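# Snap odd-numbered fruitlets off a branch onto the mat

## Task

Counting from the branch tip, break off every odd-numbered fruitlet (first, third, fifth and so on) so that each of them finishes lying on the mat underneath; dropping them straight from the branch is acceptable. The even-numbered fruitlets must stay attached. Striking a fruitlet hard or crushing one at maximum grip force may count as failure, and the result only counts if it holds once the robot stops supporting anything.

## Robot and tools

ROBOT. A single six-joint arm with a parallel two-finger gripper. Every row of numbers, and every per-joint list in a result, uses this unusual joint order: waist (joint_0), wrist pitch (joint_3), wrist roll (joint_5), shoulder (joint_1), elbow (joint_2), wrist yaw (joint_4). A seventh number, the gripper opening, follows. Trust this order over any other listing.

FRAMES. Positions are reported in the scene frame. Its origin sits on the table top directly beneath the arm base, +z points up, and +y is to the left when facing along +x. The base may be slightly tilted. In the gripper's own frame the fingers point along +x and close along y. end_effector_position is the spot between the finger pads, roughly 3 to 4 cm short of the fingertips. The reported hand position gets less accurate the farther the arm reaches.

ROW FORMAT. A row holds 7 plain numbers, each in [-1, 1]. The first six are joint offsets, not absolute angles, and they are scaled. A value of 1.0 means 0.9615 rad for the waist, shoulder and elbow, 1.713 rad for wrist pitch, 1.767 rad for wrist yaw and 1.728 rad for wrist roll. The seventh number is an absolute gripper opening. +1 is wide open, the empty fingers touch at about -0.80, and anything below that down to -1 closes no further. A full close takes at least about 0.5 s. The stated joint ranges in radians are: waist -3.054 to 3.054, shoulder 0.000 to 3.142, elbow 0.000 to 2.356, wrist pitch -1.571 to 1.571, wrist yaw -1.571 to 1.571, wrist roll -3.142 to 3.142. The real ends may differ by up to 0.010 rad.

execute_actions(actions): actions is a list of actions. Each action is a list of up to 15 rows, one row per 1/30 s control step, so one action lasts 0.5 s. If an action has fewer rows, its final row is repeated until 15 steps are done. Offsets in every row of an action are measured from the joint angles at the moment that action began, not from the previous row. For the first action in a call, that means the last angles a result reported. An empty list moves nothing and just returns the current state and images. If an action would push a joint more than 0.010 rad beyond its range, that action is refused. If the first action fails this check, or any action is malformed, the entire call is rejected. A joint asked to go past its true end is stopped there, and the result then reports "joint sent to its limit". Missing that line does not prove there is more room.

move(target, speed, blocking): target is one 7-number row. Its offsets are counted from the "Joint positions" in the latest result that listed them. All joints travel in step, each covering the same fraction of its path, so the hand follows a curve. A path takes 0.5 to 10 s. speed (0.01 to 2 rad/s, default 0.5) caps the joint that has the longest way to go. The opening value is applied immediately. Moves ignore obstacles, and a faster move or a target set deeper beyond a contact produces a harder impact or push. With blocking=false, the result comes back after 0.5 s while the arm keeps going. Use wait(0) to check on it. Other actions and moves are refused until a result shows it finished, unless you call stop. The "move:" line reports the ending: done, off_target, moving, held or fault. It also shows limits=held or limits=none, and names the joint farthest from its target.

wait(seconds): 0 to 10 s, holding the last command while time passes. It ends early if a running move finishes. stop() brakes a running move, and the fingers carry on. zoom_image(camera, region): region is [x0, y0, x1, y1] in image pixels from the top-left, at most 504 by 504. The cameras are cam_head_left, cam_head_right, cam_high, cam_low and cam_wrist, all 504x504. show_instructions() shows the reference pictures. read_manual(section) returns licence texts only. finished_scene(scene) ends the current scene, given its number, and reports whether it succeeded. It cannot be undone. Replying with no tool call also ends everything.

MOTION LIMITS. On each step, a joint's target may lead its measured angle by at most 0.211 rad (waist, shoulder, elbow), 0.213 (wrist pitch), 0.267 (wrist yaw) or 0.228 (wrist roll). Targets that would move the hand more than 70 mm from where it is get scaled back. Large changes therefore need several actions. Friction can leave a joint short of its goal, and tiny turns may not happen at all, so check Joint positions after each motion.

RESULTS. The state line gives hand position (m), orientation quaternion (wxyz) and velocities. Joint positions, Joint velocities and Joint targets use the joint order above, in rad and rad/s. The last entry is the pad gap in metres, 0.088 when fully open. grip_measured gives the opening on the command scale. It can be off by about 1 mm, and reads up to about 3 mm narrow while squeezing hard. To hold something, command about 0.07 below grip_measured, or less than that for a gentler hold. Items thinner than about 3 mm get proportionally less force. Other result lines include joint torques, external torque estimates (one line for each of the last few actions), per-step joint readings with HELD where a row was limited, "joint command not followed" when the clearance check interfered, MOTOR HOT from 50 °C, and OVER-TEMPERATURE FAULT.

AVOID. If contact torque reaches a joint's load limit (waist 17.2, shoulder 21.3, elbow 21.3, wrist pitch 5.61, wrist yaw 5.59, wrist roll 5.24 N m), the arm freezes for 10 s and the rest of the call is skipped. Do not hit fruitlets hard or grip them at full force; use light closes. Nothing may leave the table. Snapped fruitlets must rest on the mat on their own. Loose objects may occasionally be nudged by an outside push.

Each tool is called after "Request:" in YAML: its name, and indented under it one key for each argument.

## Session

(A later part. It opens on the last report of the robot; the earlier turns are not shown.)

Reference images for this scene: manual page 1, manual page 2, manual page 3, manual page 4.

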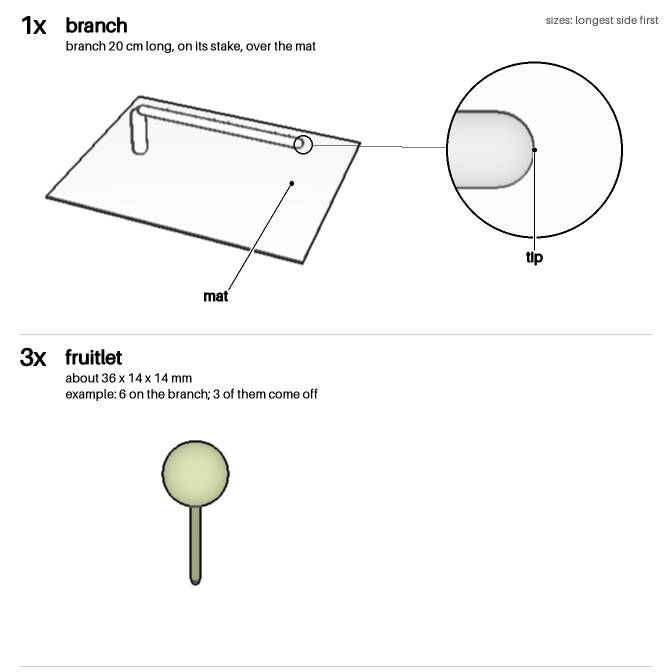

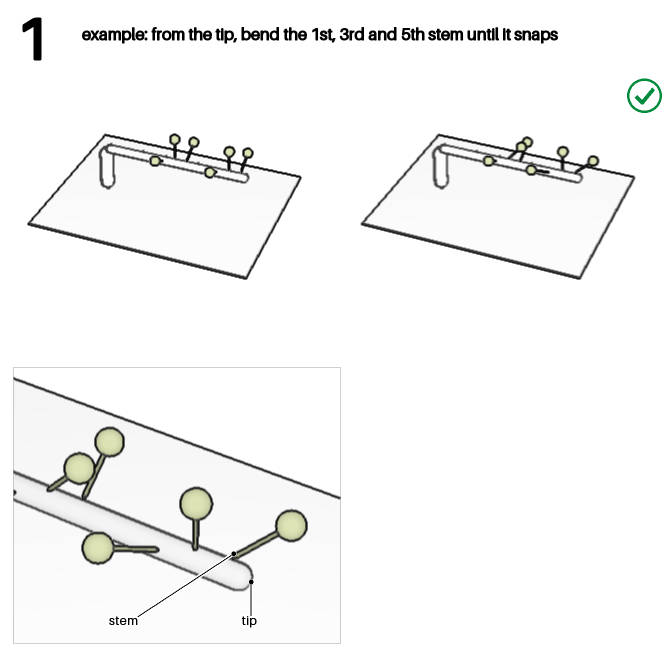

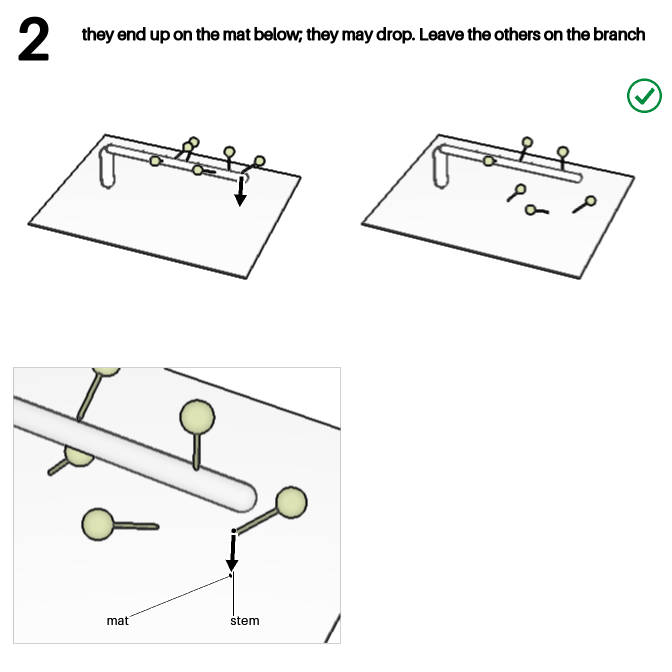

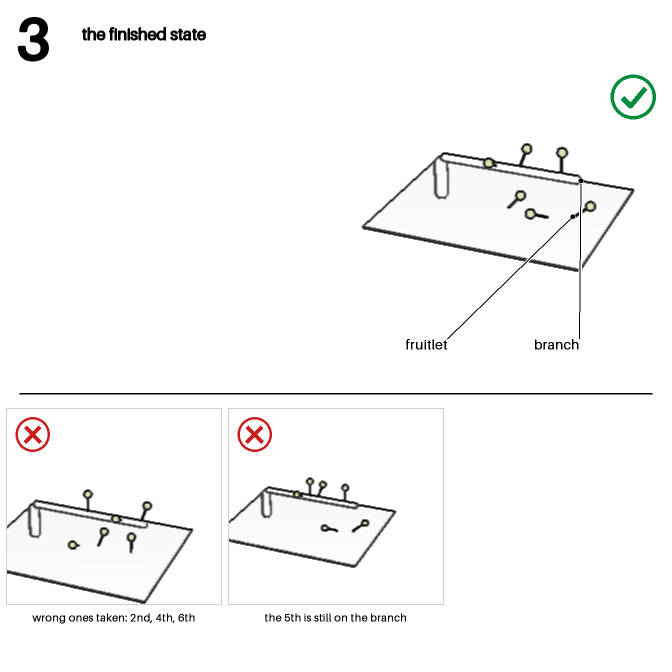

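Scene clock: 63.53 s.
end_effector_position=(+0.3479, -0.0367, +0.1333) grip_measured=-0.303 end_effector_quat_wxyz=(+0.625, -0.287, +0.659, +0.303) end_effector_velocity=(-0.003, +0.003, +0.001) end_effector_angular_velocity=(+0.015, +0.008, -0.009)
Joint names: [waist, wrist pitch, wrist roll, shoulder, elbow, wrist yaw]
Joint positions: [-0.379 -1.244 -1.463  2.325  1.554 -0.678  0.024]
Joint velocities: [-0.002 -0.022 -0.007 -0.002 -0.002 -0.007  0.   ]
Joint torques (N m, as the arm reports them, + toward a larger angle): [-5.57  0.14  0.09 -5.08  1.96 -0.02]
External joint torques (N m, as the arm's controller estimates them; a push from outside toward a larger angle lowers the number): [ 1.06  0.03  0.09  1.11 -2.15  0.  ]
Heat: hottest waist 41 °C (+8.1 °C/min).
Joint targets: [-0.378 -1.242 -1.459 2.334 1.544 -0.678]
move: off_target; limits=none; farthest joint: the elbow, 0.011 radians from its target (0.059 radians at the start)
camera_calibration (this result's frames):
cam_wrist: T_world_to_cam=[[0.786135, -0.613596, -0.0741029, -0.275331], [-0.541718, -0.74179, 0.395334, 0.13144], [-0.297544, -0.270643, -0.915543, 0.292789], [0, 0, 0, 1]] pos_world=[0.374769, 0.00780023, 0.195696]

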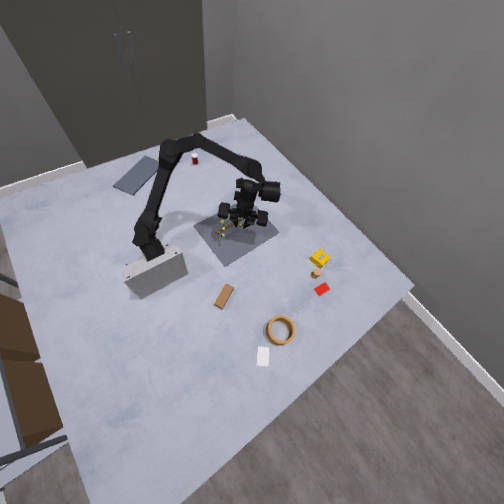

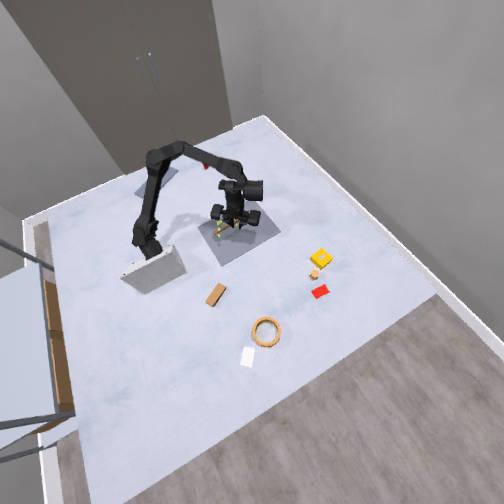

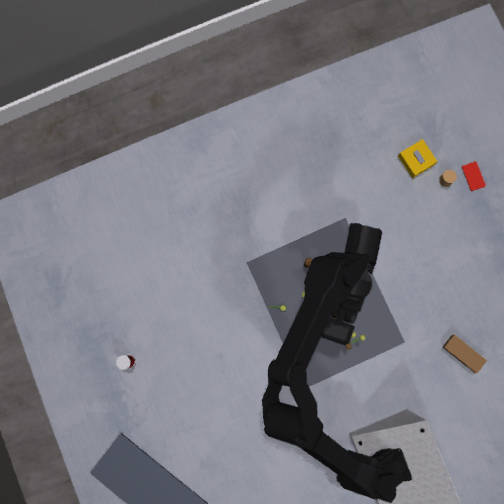

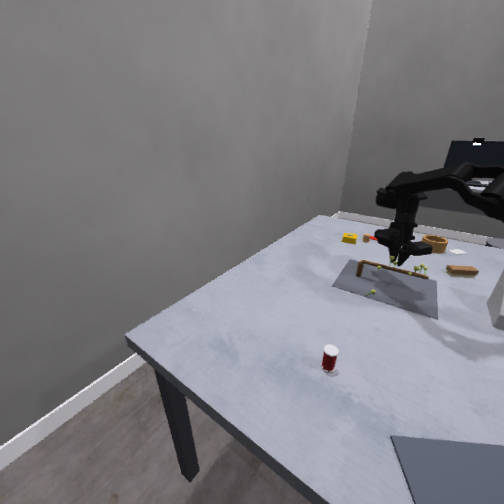

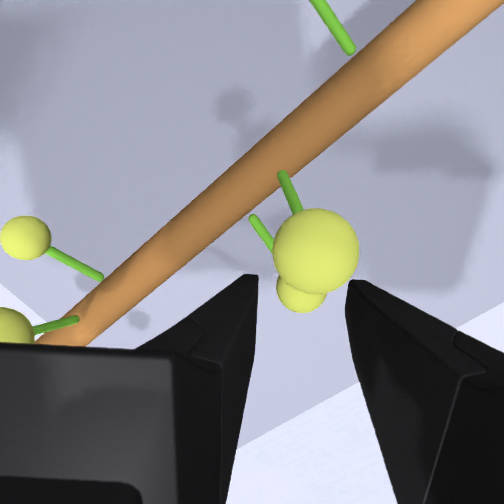

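Request:
execute_actions:
  actions:
    - [[0,0,0,-0.006,-0.008,0,-0.565]]

Request:
move:
  target: [-0.019,0.031,0,-0.113,-0.168,0,-0.565]
  speed: 0.07

Scene clock: 69.33 s.
end_effector_position=(+0.3480, -0.0368, +0.1333) grip_measured=-0.559 end_effector_quat_wxyz=(+0.625, -0.287, +0.659, +0.302) end_effector_velocity=(-0.001, +0.002, +0.001) end_effector_angular_velocity=(+0.009, -0.001, +0.001)
Joint names: [waist, wrist pitch, wrist roll, shoulder, elbow, wrist yaw]
Joint positions: [-0.379 -1.243 -1.462  2.325  1.554 -0.678  0.012]
Joint velocities: [-0.002 -0.007 -0.007 -0.002 -0.002 -0.007 -0.001]
Joint torques (N m, as the arm reports them, + toward a larger angle): [-5.68  0.   -0.01 -6.59  2.18 -0.02]
External joint torques (N m, as the arm's controller estimates them; a push from outside toward a larger angle lowers the number): [ 0.95 -0.11  0.   -0.41 -1.93  0.01]
Heat: hottest waist 41 °C (+7.1 °C/min).
Joint targets: [-0.379 -1.244 -1.463 2.320 1.547 -0.678]
Step readings (joint positions):
0: [-0.379 -1.243 -1.462 2.325 1.554 -0.678]
1: [-0.379 -1.243 -1.462 2.325 1.554 -0.678]
2: [-0.379 -1.243 -1.462 2.325 1.554 -0.678]
4: [-0.379 -1.243 -1.462 2.325 1.554 -0.678]
8: [-0.379 -1.243 -1.462 2.325 1.554 -0.678]
15: Joint positions above
camera_calibration (this result's frames):
cam_wrist: T_world_to_cam=[[0.786072, -0.613714, -0.0738025, -0.275424], [-0.541914, -0.741648, 0.395332, 0.131517], [-0.297356, -0.270764, -0.915569, 0.292726], [0, 0, 0, 1]] pos_world=[0.374818, 0.00776765, 0.195691]

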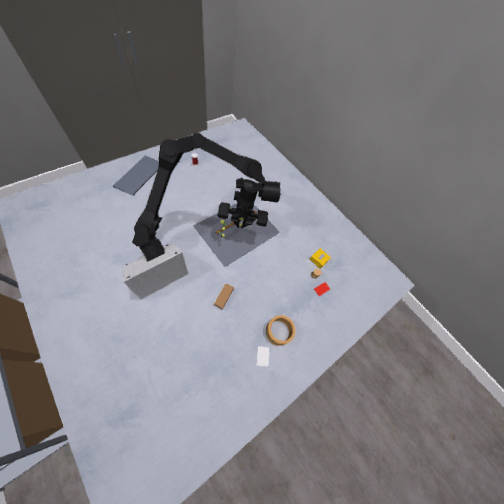

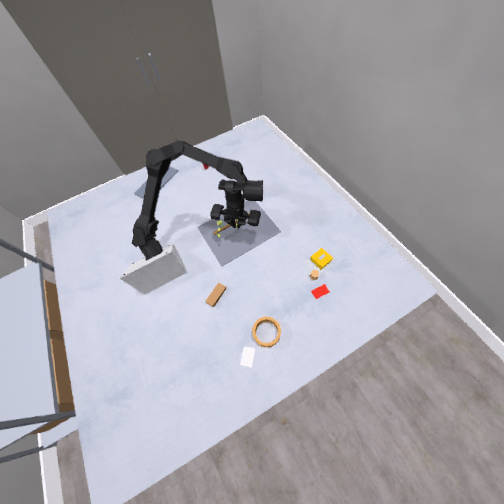

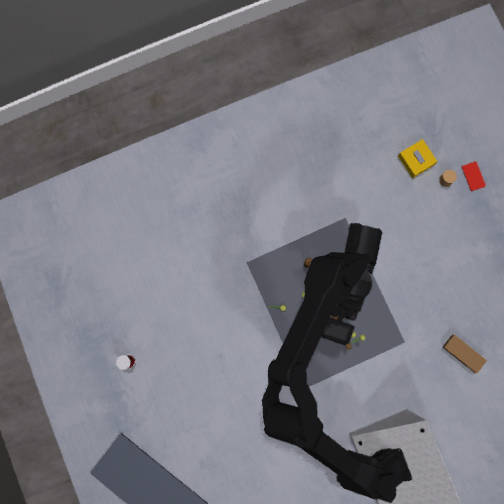

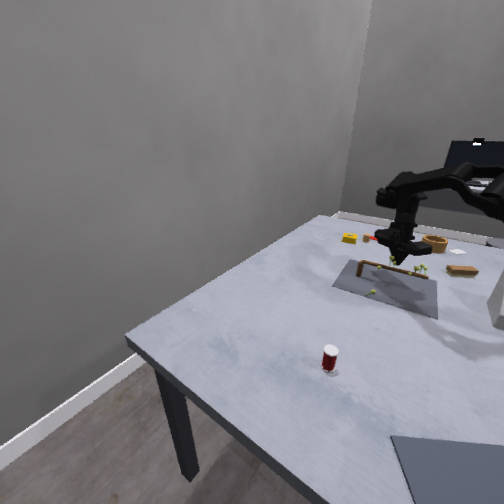

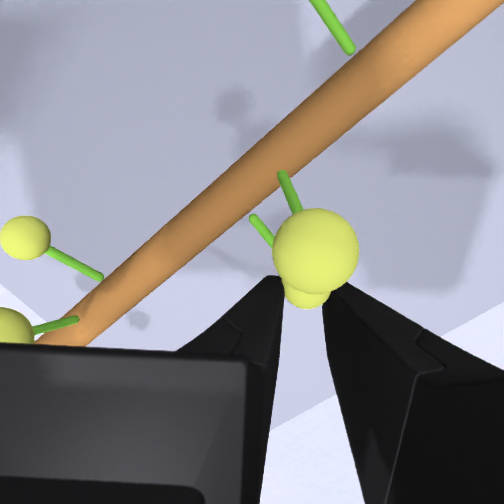

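Scene clock: 72.00 s.
end_effector_position=(+0.3225, -0.0289, +0.1330) grip_measured=-0.563 end_effector_quat_wxyz=(+0.629, -0.286, +0.659, +0.297) end_effector_velocity=(-0.002, +0.002, -0.000) end_effector_angular_velocity=(+0.011, +0.002, -0.003)
Joint names: [waist, wrist pitch, wrist roll, shoulder, elbow, wrist yaw]
Joint positions: [-0.394 -1.192 -1.462  2.227  1.404 -0.673  0.011]
Joint velocities: [-0.002 -0.007 -0.007 -0.002 -0.007 -0.007 -0.   ]
Joint torques (N m, as the arm reports them, + toward a larger angle): [-5.54  0.15  0.   -6.46  1.89 -0.19]
External joint torques (N m, as the arm's controller estimates them; a push from outside toward a larger angle lowers the number): [ 0.6   0.02  0.01 -0.88 -2.23 -0.16]
Heat: hottest waist 41 °C (+7.0 °C/min).
Joint targets: [-0.397 -1.190 -1.462 2.217 1.393 -0.678]
move: off_target; limits=none; farthest joint: the elbow, 0.012 radians from its target (0.162 radians at the start)
camera_calibration (this result's frames):
cam_wrist: T_world_to_cam=[[0.77976, -0.622578, -0.0661095, -0.249784], [-0.553004, -0.734405, 0.393492, 0.127692], [-0.293531, -0.270271, -0.916948, 0.285994], [0, 0, 0, 1]] pos_world=[0.349334, 0.0155639, 0.195483]

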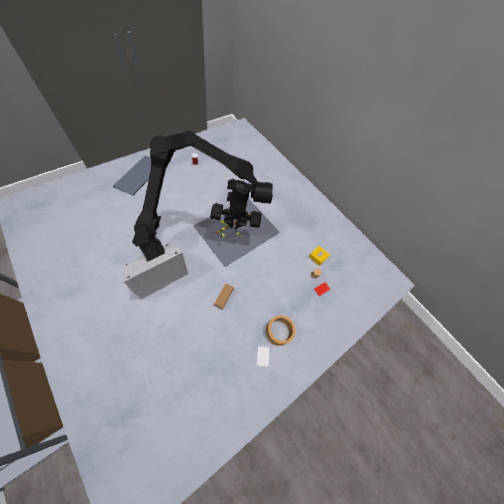

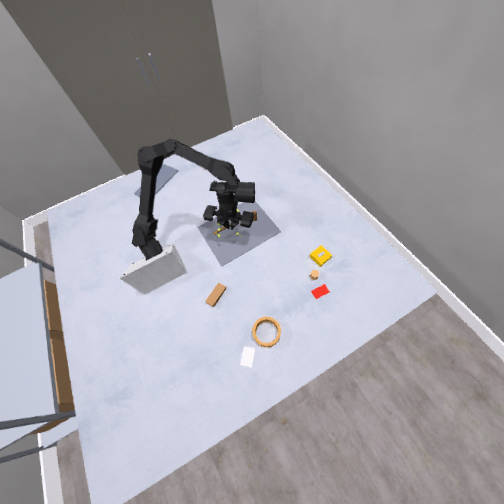

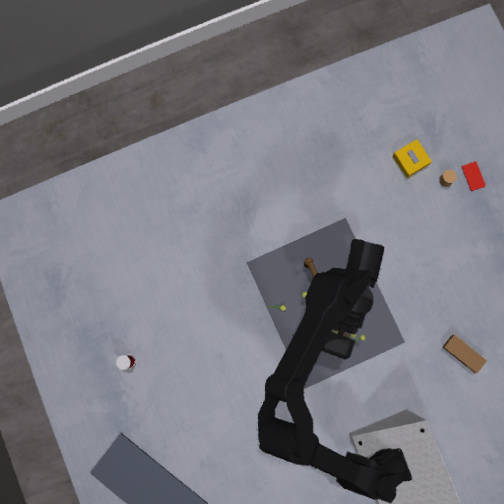

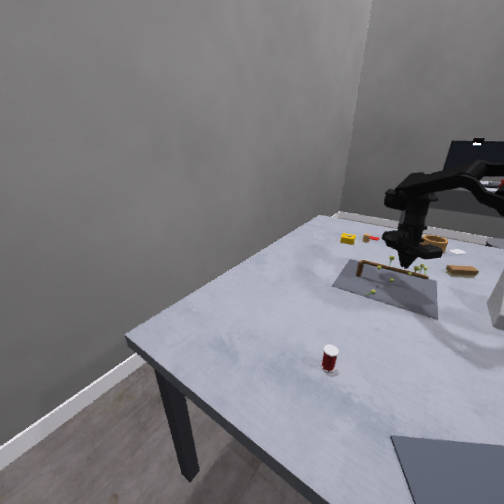

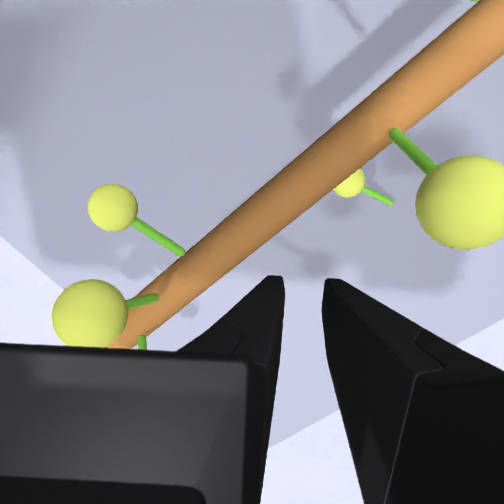

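Request:
move:
  target: [-0.082,-0.058,-0.05,-0.046,0.076,0,-0.5]
  speed: 0.15

Request:
move:
  target: [0.004,0.003,-0.05,-0.194,-0.211,0,-0.22]
  speed: 0.25

Scene clock: 86.00 s.
end_effector_position=(+0.3222, -0.0287, +0.1707) grip_measured=-0.503 end_effector_quat_wxyz=(+0.642, -0.302, +0.638, +0.299) end_effector_velocity=(+0.002, +0.004, -0.001) end_effector_angular_velocity=(+0.021, -0.007, -0.010)
Joint names: [waist, wrist pitch, wrist roll, shoulder, elbow, wrist yaw]
Joint positions: [-0.47  -1.29  -1.545  2.191  1.465 -0.673  0.014]
Joint velocities: [ 0.002 -0.007  0.007  0.002  0.002 -0.022 -0.   ]
Joint torques (N m, as the arm reports them, + toward a larger angle): [-5.36  0.   -0.1  -6.09  4.17 -0.06]
External joint torques (N m, as the arm's controller estimates them; a push from outside toward a larger angle lowers the number): [ 0.56 -0.23 -0.1  -0.74 -0.25  0.01]
Heat: hottest waist 42 °C (+5.1 °C/min).
Joint targets: [-0.473 -1.292 -1.549 2.183 1.477 -0.673]
move: off_target; limits=none; farthest joint: the elbow, 0.012 radians from its target (0.073 radians at the start)
camera_calibration (this result's frames):
cam_wrist: T_world_to_cam=[[0.79982, -0.599718, -0.0250224, -0.259804], [-0.551717, -0.750944, 0.362893, 0.117208], [-0.236424, -0.276444, -0.931495, 0.304399], [0, 0, 0, 1]] pos_world=[0.344429, 0.0163568, 0.234511]

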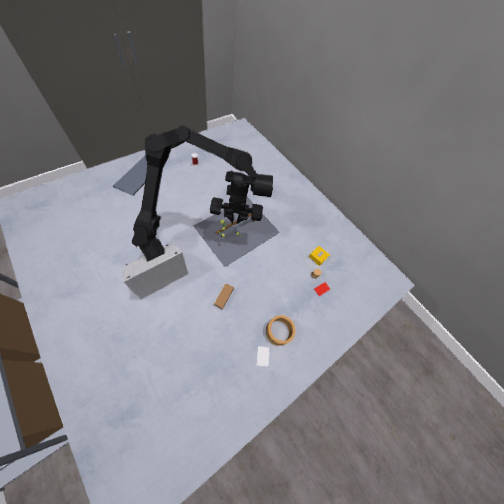

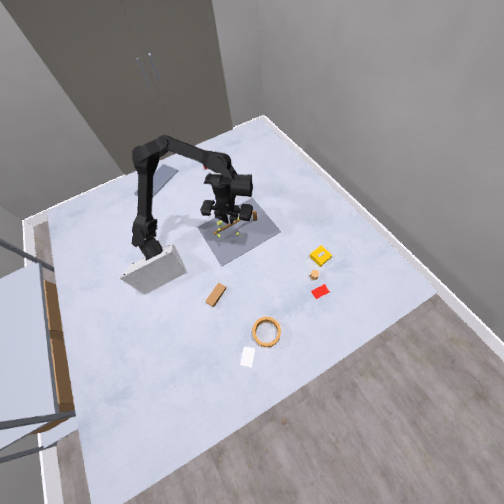

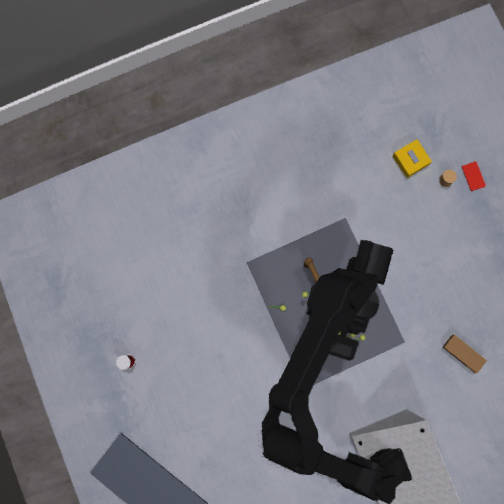

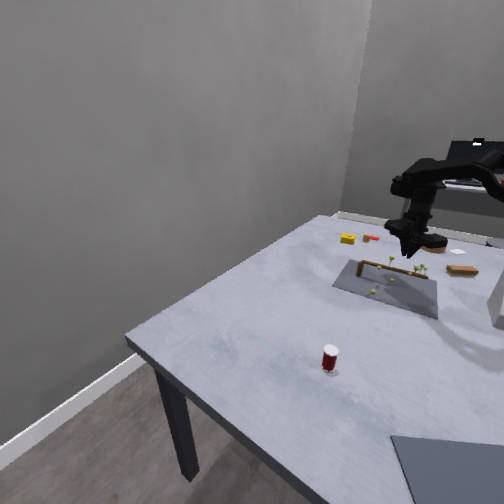

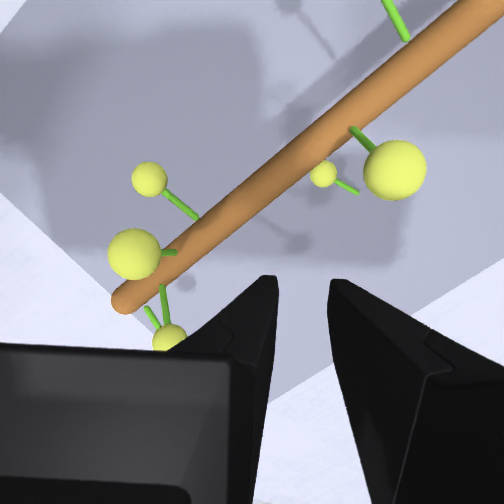

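Scene clock: 87.30 s.
end_effector_position=(+0.2842, +0.0023, +0.1702) grip_measured=-0.222 end_effector_quat_wxyz=(+0.628, -0.324, +0.628, +0.326) end_effector_velocity=(-0.002, +0.002, +0.000) end_effector_angular_velocity=(+0.009, -0.002, -0.014)
Joint names: [waist, wrist pitch, wrist roll, shoulder, elbow, wrist yaw]
Joint positions: [-0.467 -1.287 -1.628  2.014  1.273 -0.673  0.028]
Joint velocities: [-0.002 -0.007  0.007 -0.007 -0.007 -0.007 -0.   ]
Joint torques (N m, as the arm reports them, + toward a larger angle): [-4.35  0.22 -0.1  -5.07  2.06 -0.06]
External joint torques (N m, as the arm's controller estimates them; a push from outside toward a larger angle lowers the number): [ 0.87  0.03 -0.1  -0.78 -2.29  0.  ]
Heat: hottest waist 42 °C (+5.0 °C/min).
Joint targets: [-0.466 -1.285 -1.631 2.005 1.262 -0.673]
move: off_target; limits=none; farthest joint: the elbow, 0.011 radians from its target (0.203 radians at the start)
camera_calibration (this result's frames):
cam_wrist: T_world_to_cam=[[0.84374, -0.53561, -0.0349943, -0.221757], [-0.488498, -0.793272, 0.363441, 0.101711], [-0.222423, -0.289555, -0.93096, 0.299445], [0, 0, 0, 1]] pos_world=[0.303394, 0.0486153, 0.234045]

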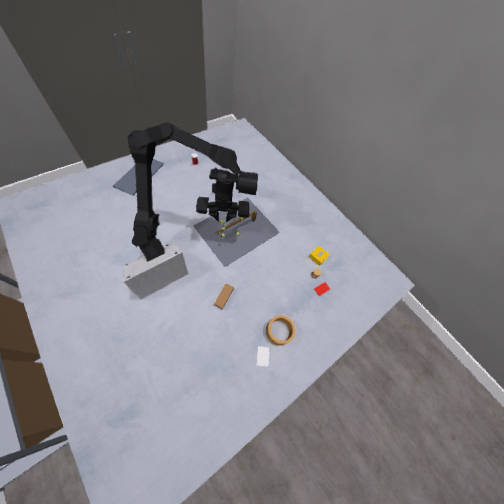

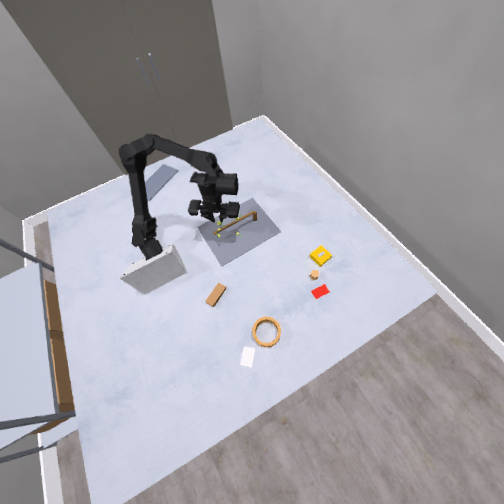

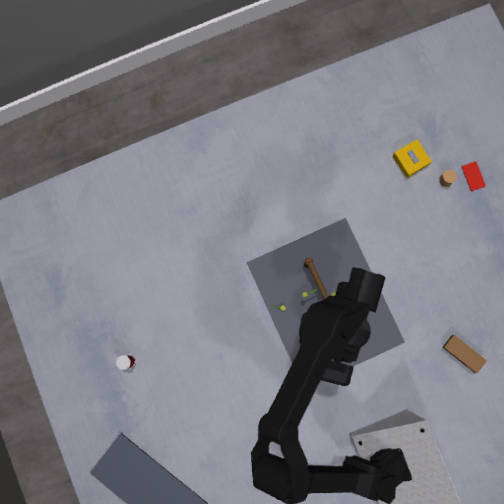

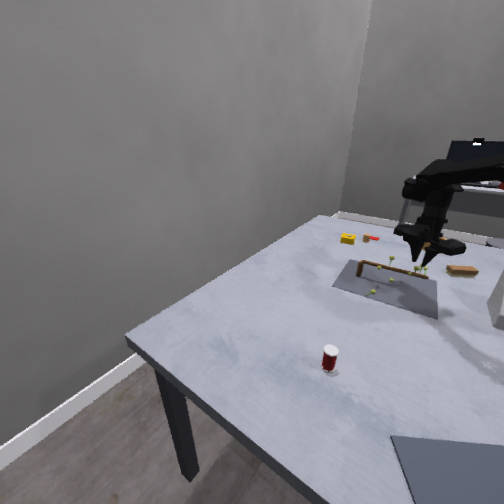

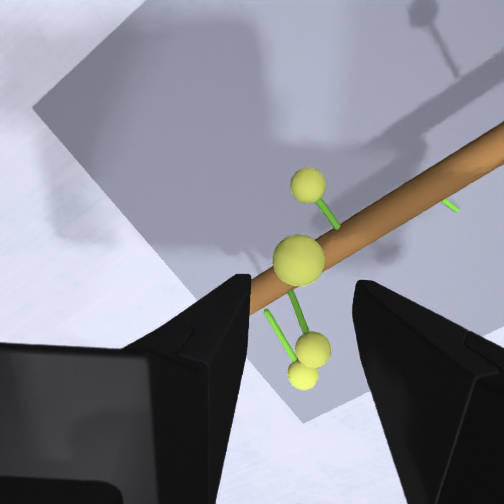

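Request:
move:
  target: [0.064,0.024,0.02,0.038,-0.022,0,-0.22]
  speed: 0.07

Request:
execute_actions:
  actions:
    - [[0,0,0,0,0,0,-0.49]]

Scene clock: 95.97 s.
end_effector_position=(+0.2883, +0.0052, +0.1503) grip_measured=-0.222 end_effector_quat_wxyz=(+0.613, -0.320, +0.639, +0.337) end_effector_velocity=(+0.000, +0.002, -0.001) end_effector_angular_velocity=(+0.009, +0.002, +0.004)
Joint names: [waist, wrist pitch, wrist roll, shoulder, elbow, wrist yaw]
Joint positions: [-0.407 -1.248 -1.597  2.043  1.263 -0.673  0.028]
Joint velocities: [ 0.002 -0.007 -0.007  0.002  0.002 -0.007 -0.   ]
Joint torques (N m, as the arm reports them, + toward a larger angle): [-4.51  0.16  0.11 -3.67  1.97 -0.03]
External joint torques (N m, as the arm's controller estimates them; a push from outside toward a larger angle lowers the number): [ 0.87  0.02  0.11  0.9  -2.25  0.01]
Heat: hottest waist 41 °C (+3.0 °C/min).
Joint targets: [-0.406 -1.245 -1.593 2.051 1.252 -0.673]
move: off_target; limits=none; farthest joint: the elbow, 0.011 radians from its target (0.021 radians at the start)
camera_calibration (this result's frames):
cam_wrist: T_world_to_cam=[[0.847202, -0.526522, -0.0708754, -0.220066], [-0.464008, -0.798297, 0.38395, 0.103146], [-0.258738, -0.292397, -0.92063, 0.291607], [0, 0, 0, 1]] pos_world=[0.30975, 0.0517365, 0.213261]

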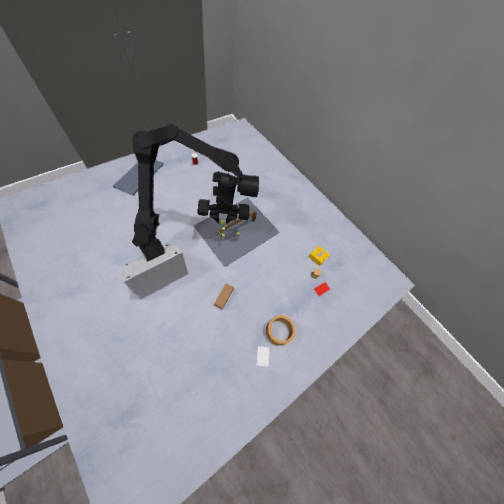

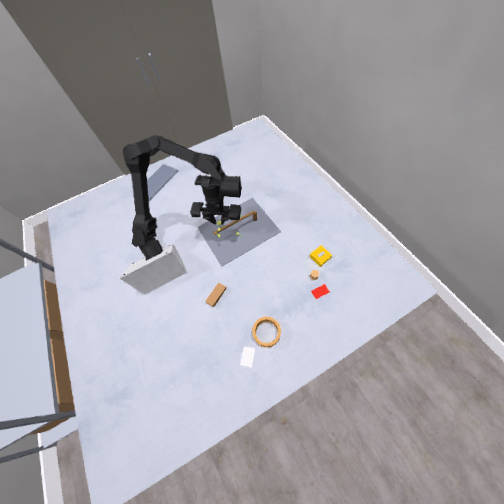

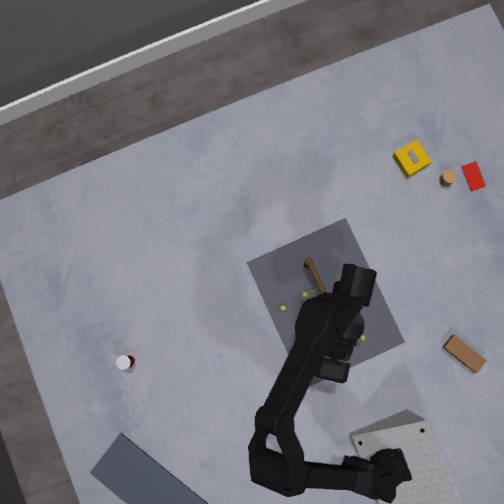

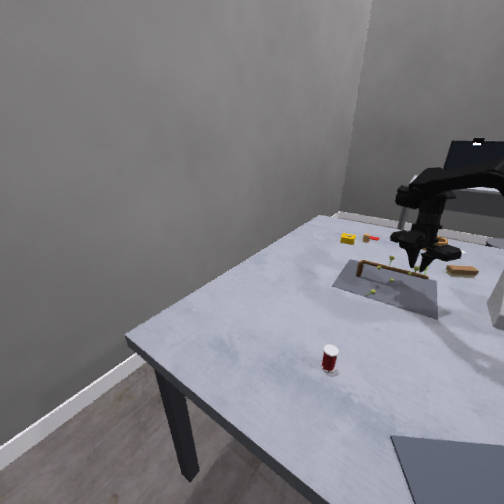

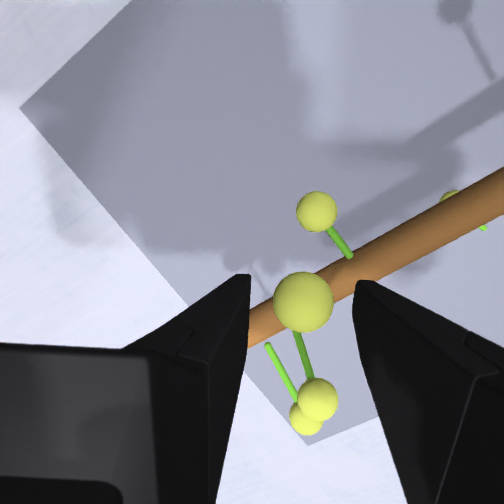

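Scene clock: 96.47 s.
end_effector_position=(+0.2883, +0.0052, +0.1503) grip_measured=-0.484 end_effector_quat_wxyz=(+0.613, -0.320, +0.639, +0.337) end_effector_velocity=(-0.001, -0.002, -0.000) end_effector_angular_velocity=(-0.006, +0.001, +0.022)
Joint names: [waist, wrist pitch, wrist roll, shoulder, elbow, wrist yaw]
Joint positions: [-0.407 -1.248 -1.597  2.043  1.263 -0.673  0.015]
Joint velocities: [-0.002  0.007 -0.022 -0.002 -0.007  0.007 -0.001]
Joint torques (N m, as the arm reports them, + toward a larger angle): [-4.65  0.02  0.   -4.4   2.91 -0.03]
External joint torques (N m, as the arm's controller estimates them; a push from outside toward a larger angle lowers the number): [ 0.77 -0.11  0.01  0.15 -1.27  0.  ]
Heat: hottest waist 41 °C (+3.0 °C/min).
Joint targets: [-0.407 -1.248 -1.597 2.043 1.263 -0.673]
Step readings (joint positions):
0: [-0.407 -1.248 -1.597 2.043 1.263 -0.673]
1: [-0.407 -1.248 -1.597 2.043 1.263 -0.673]
2: [-0.407 -1.248 -1.597 2.043 1.263 -0.673]
4: [-0.407 -1.248 -1.597 2.043 1.263 -0.673]
8: [-0.407 -1.248 -1.597 2.043 1.263 -0.673]
15: Joint positions above
camera_calibration (this result's frames):
cam_wrist: T_world_to_cam=[[0.847202, -0.526522, -0.0708754, -0.220066], [-0.464008, -0.798297, 0.38395, 0.103146], [-0.258738, -0.292397, -0.92063, 0.291607], [0, 0, 0, 1]] pos_world=[0.30975, 0.0517365, 0.213261]

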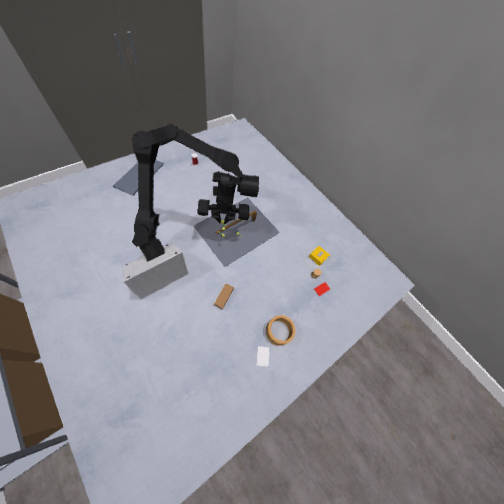

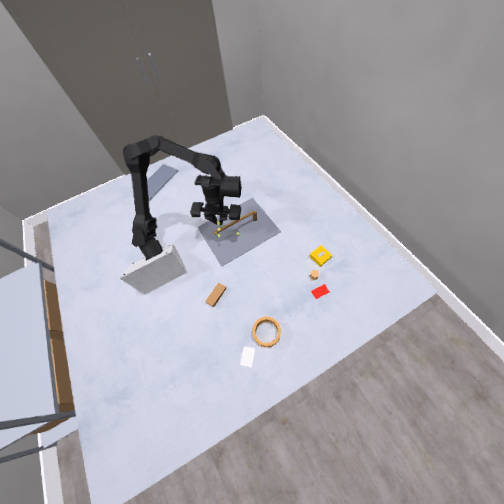

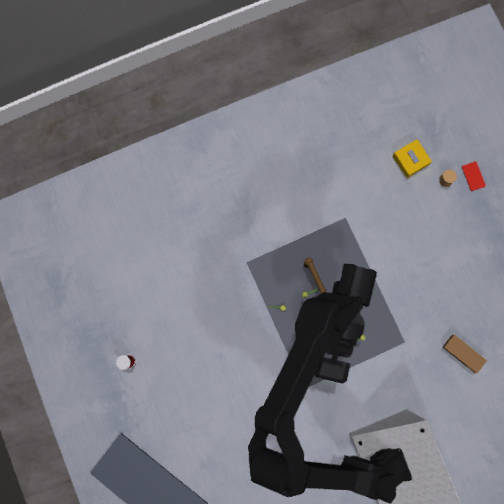

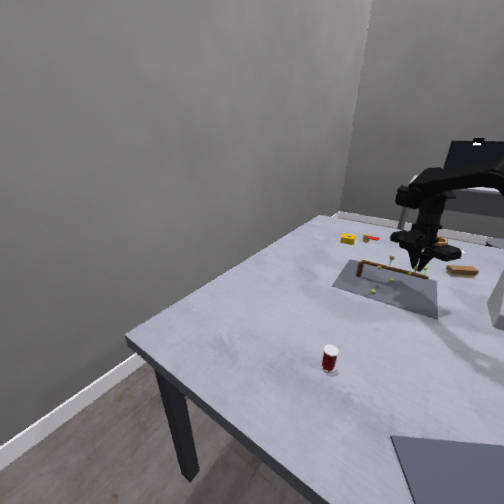

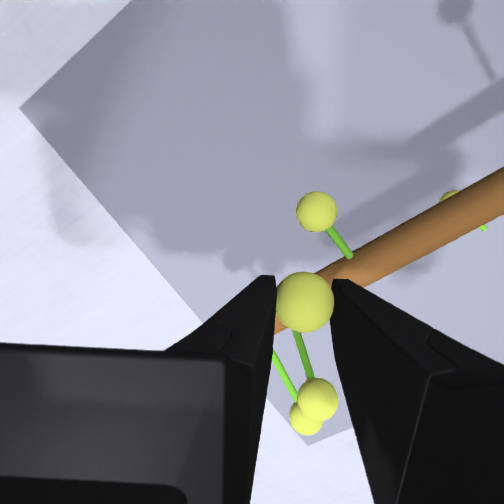

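Request:
move:
  target: [0.015,0.034,0,0.2,0.158,0,-0.505]
  speed: 0.07

Scene clock: 105.10 s.
end_effector_position=(+0.3225, -0.0286, +0.1331) grip_measured=-0.500 end_effector_quat_wxyz=(+0.610, -0.327, +0.637, +0.341) end_effector_velocity=(+0.000, +0.002, +0.002) end_effector_angular_velocity=(+0.008, -0.004, +0.018)
Joint names: [waist, wrist pitch, wrist roll, shoulder, elbow, wrist yaw]
Joint positions: [-0.395 -1.191 -1.597  2.227  1.402 -0.677  0.015]
Joint velocities: [-0.002 -0.007 -0.022 -0.002  0.002 -0.007 -0.   ]
Joint torques (N m, as the arm reports them, + toward a larger angle): [-5.13  0.15  0.   -4.54  3.98  0.09]
External joint torques (N m, as the arm's controller estimates them; a push from outside toward a larger angle lowers the number): [ 1.01  0.03  0.    1.06 -0.15  0.12]
Heat: hottest waist 41 °C (+2.0 °C/min).
Joint targets: [-0.393 -1.189 -1.597 2.235 1.415 -0.673]
move: off_target; limits=none; farthest joint: the elbow, 0.012 radians from its target (0.152 radians at the start)
camera_calibration (this result's frames):
cam_wrist: T_world_to_cam=[[0.856132, -0.512141, -0.0689116, -0.270777], [-0.450501, -0.805027, 0.38598, 0.0937709], [-0.253152, -0.299405, -0.91993, 0.272655], [0, 0, 0, 1]] pos_world=[0.343088, 0.0184466, 0.19597]

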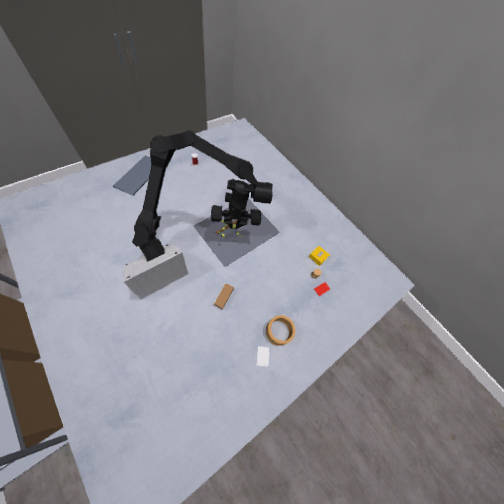

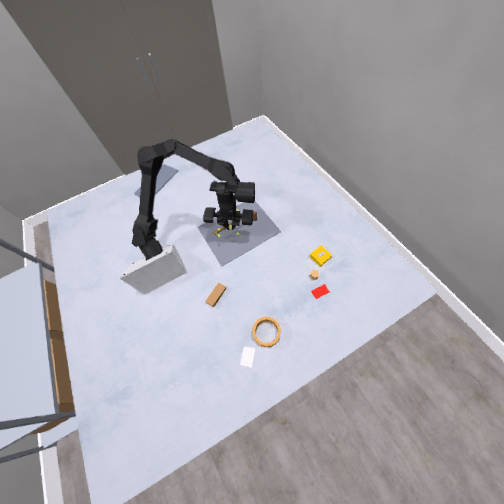

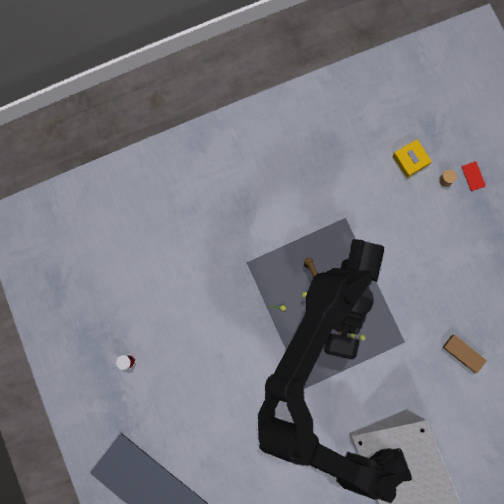

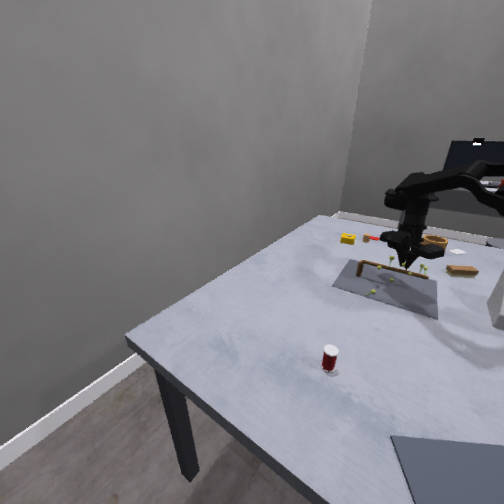

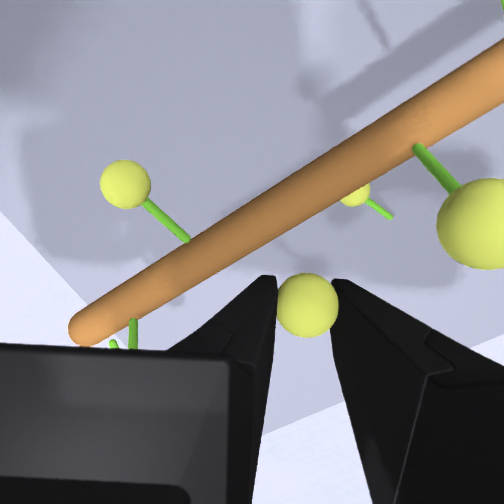

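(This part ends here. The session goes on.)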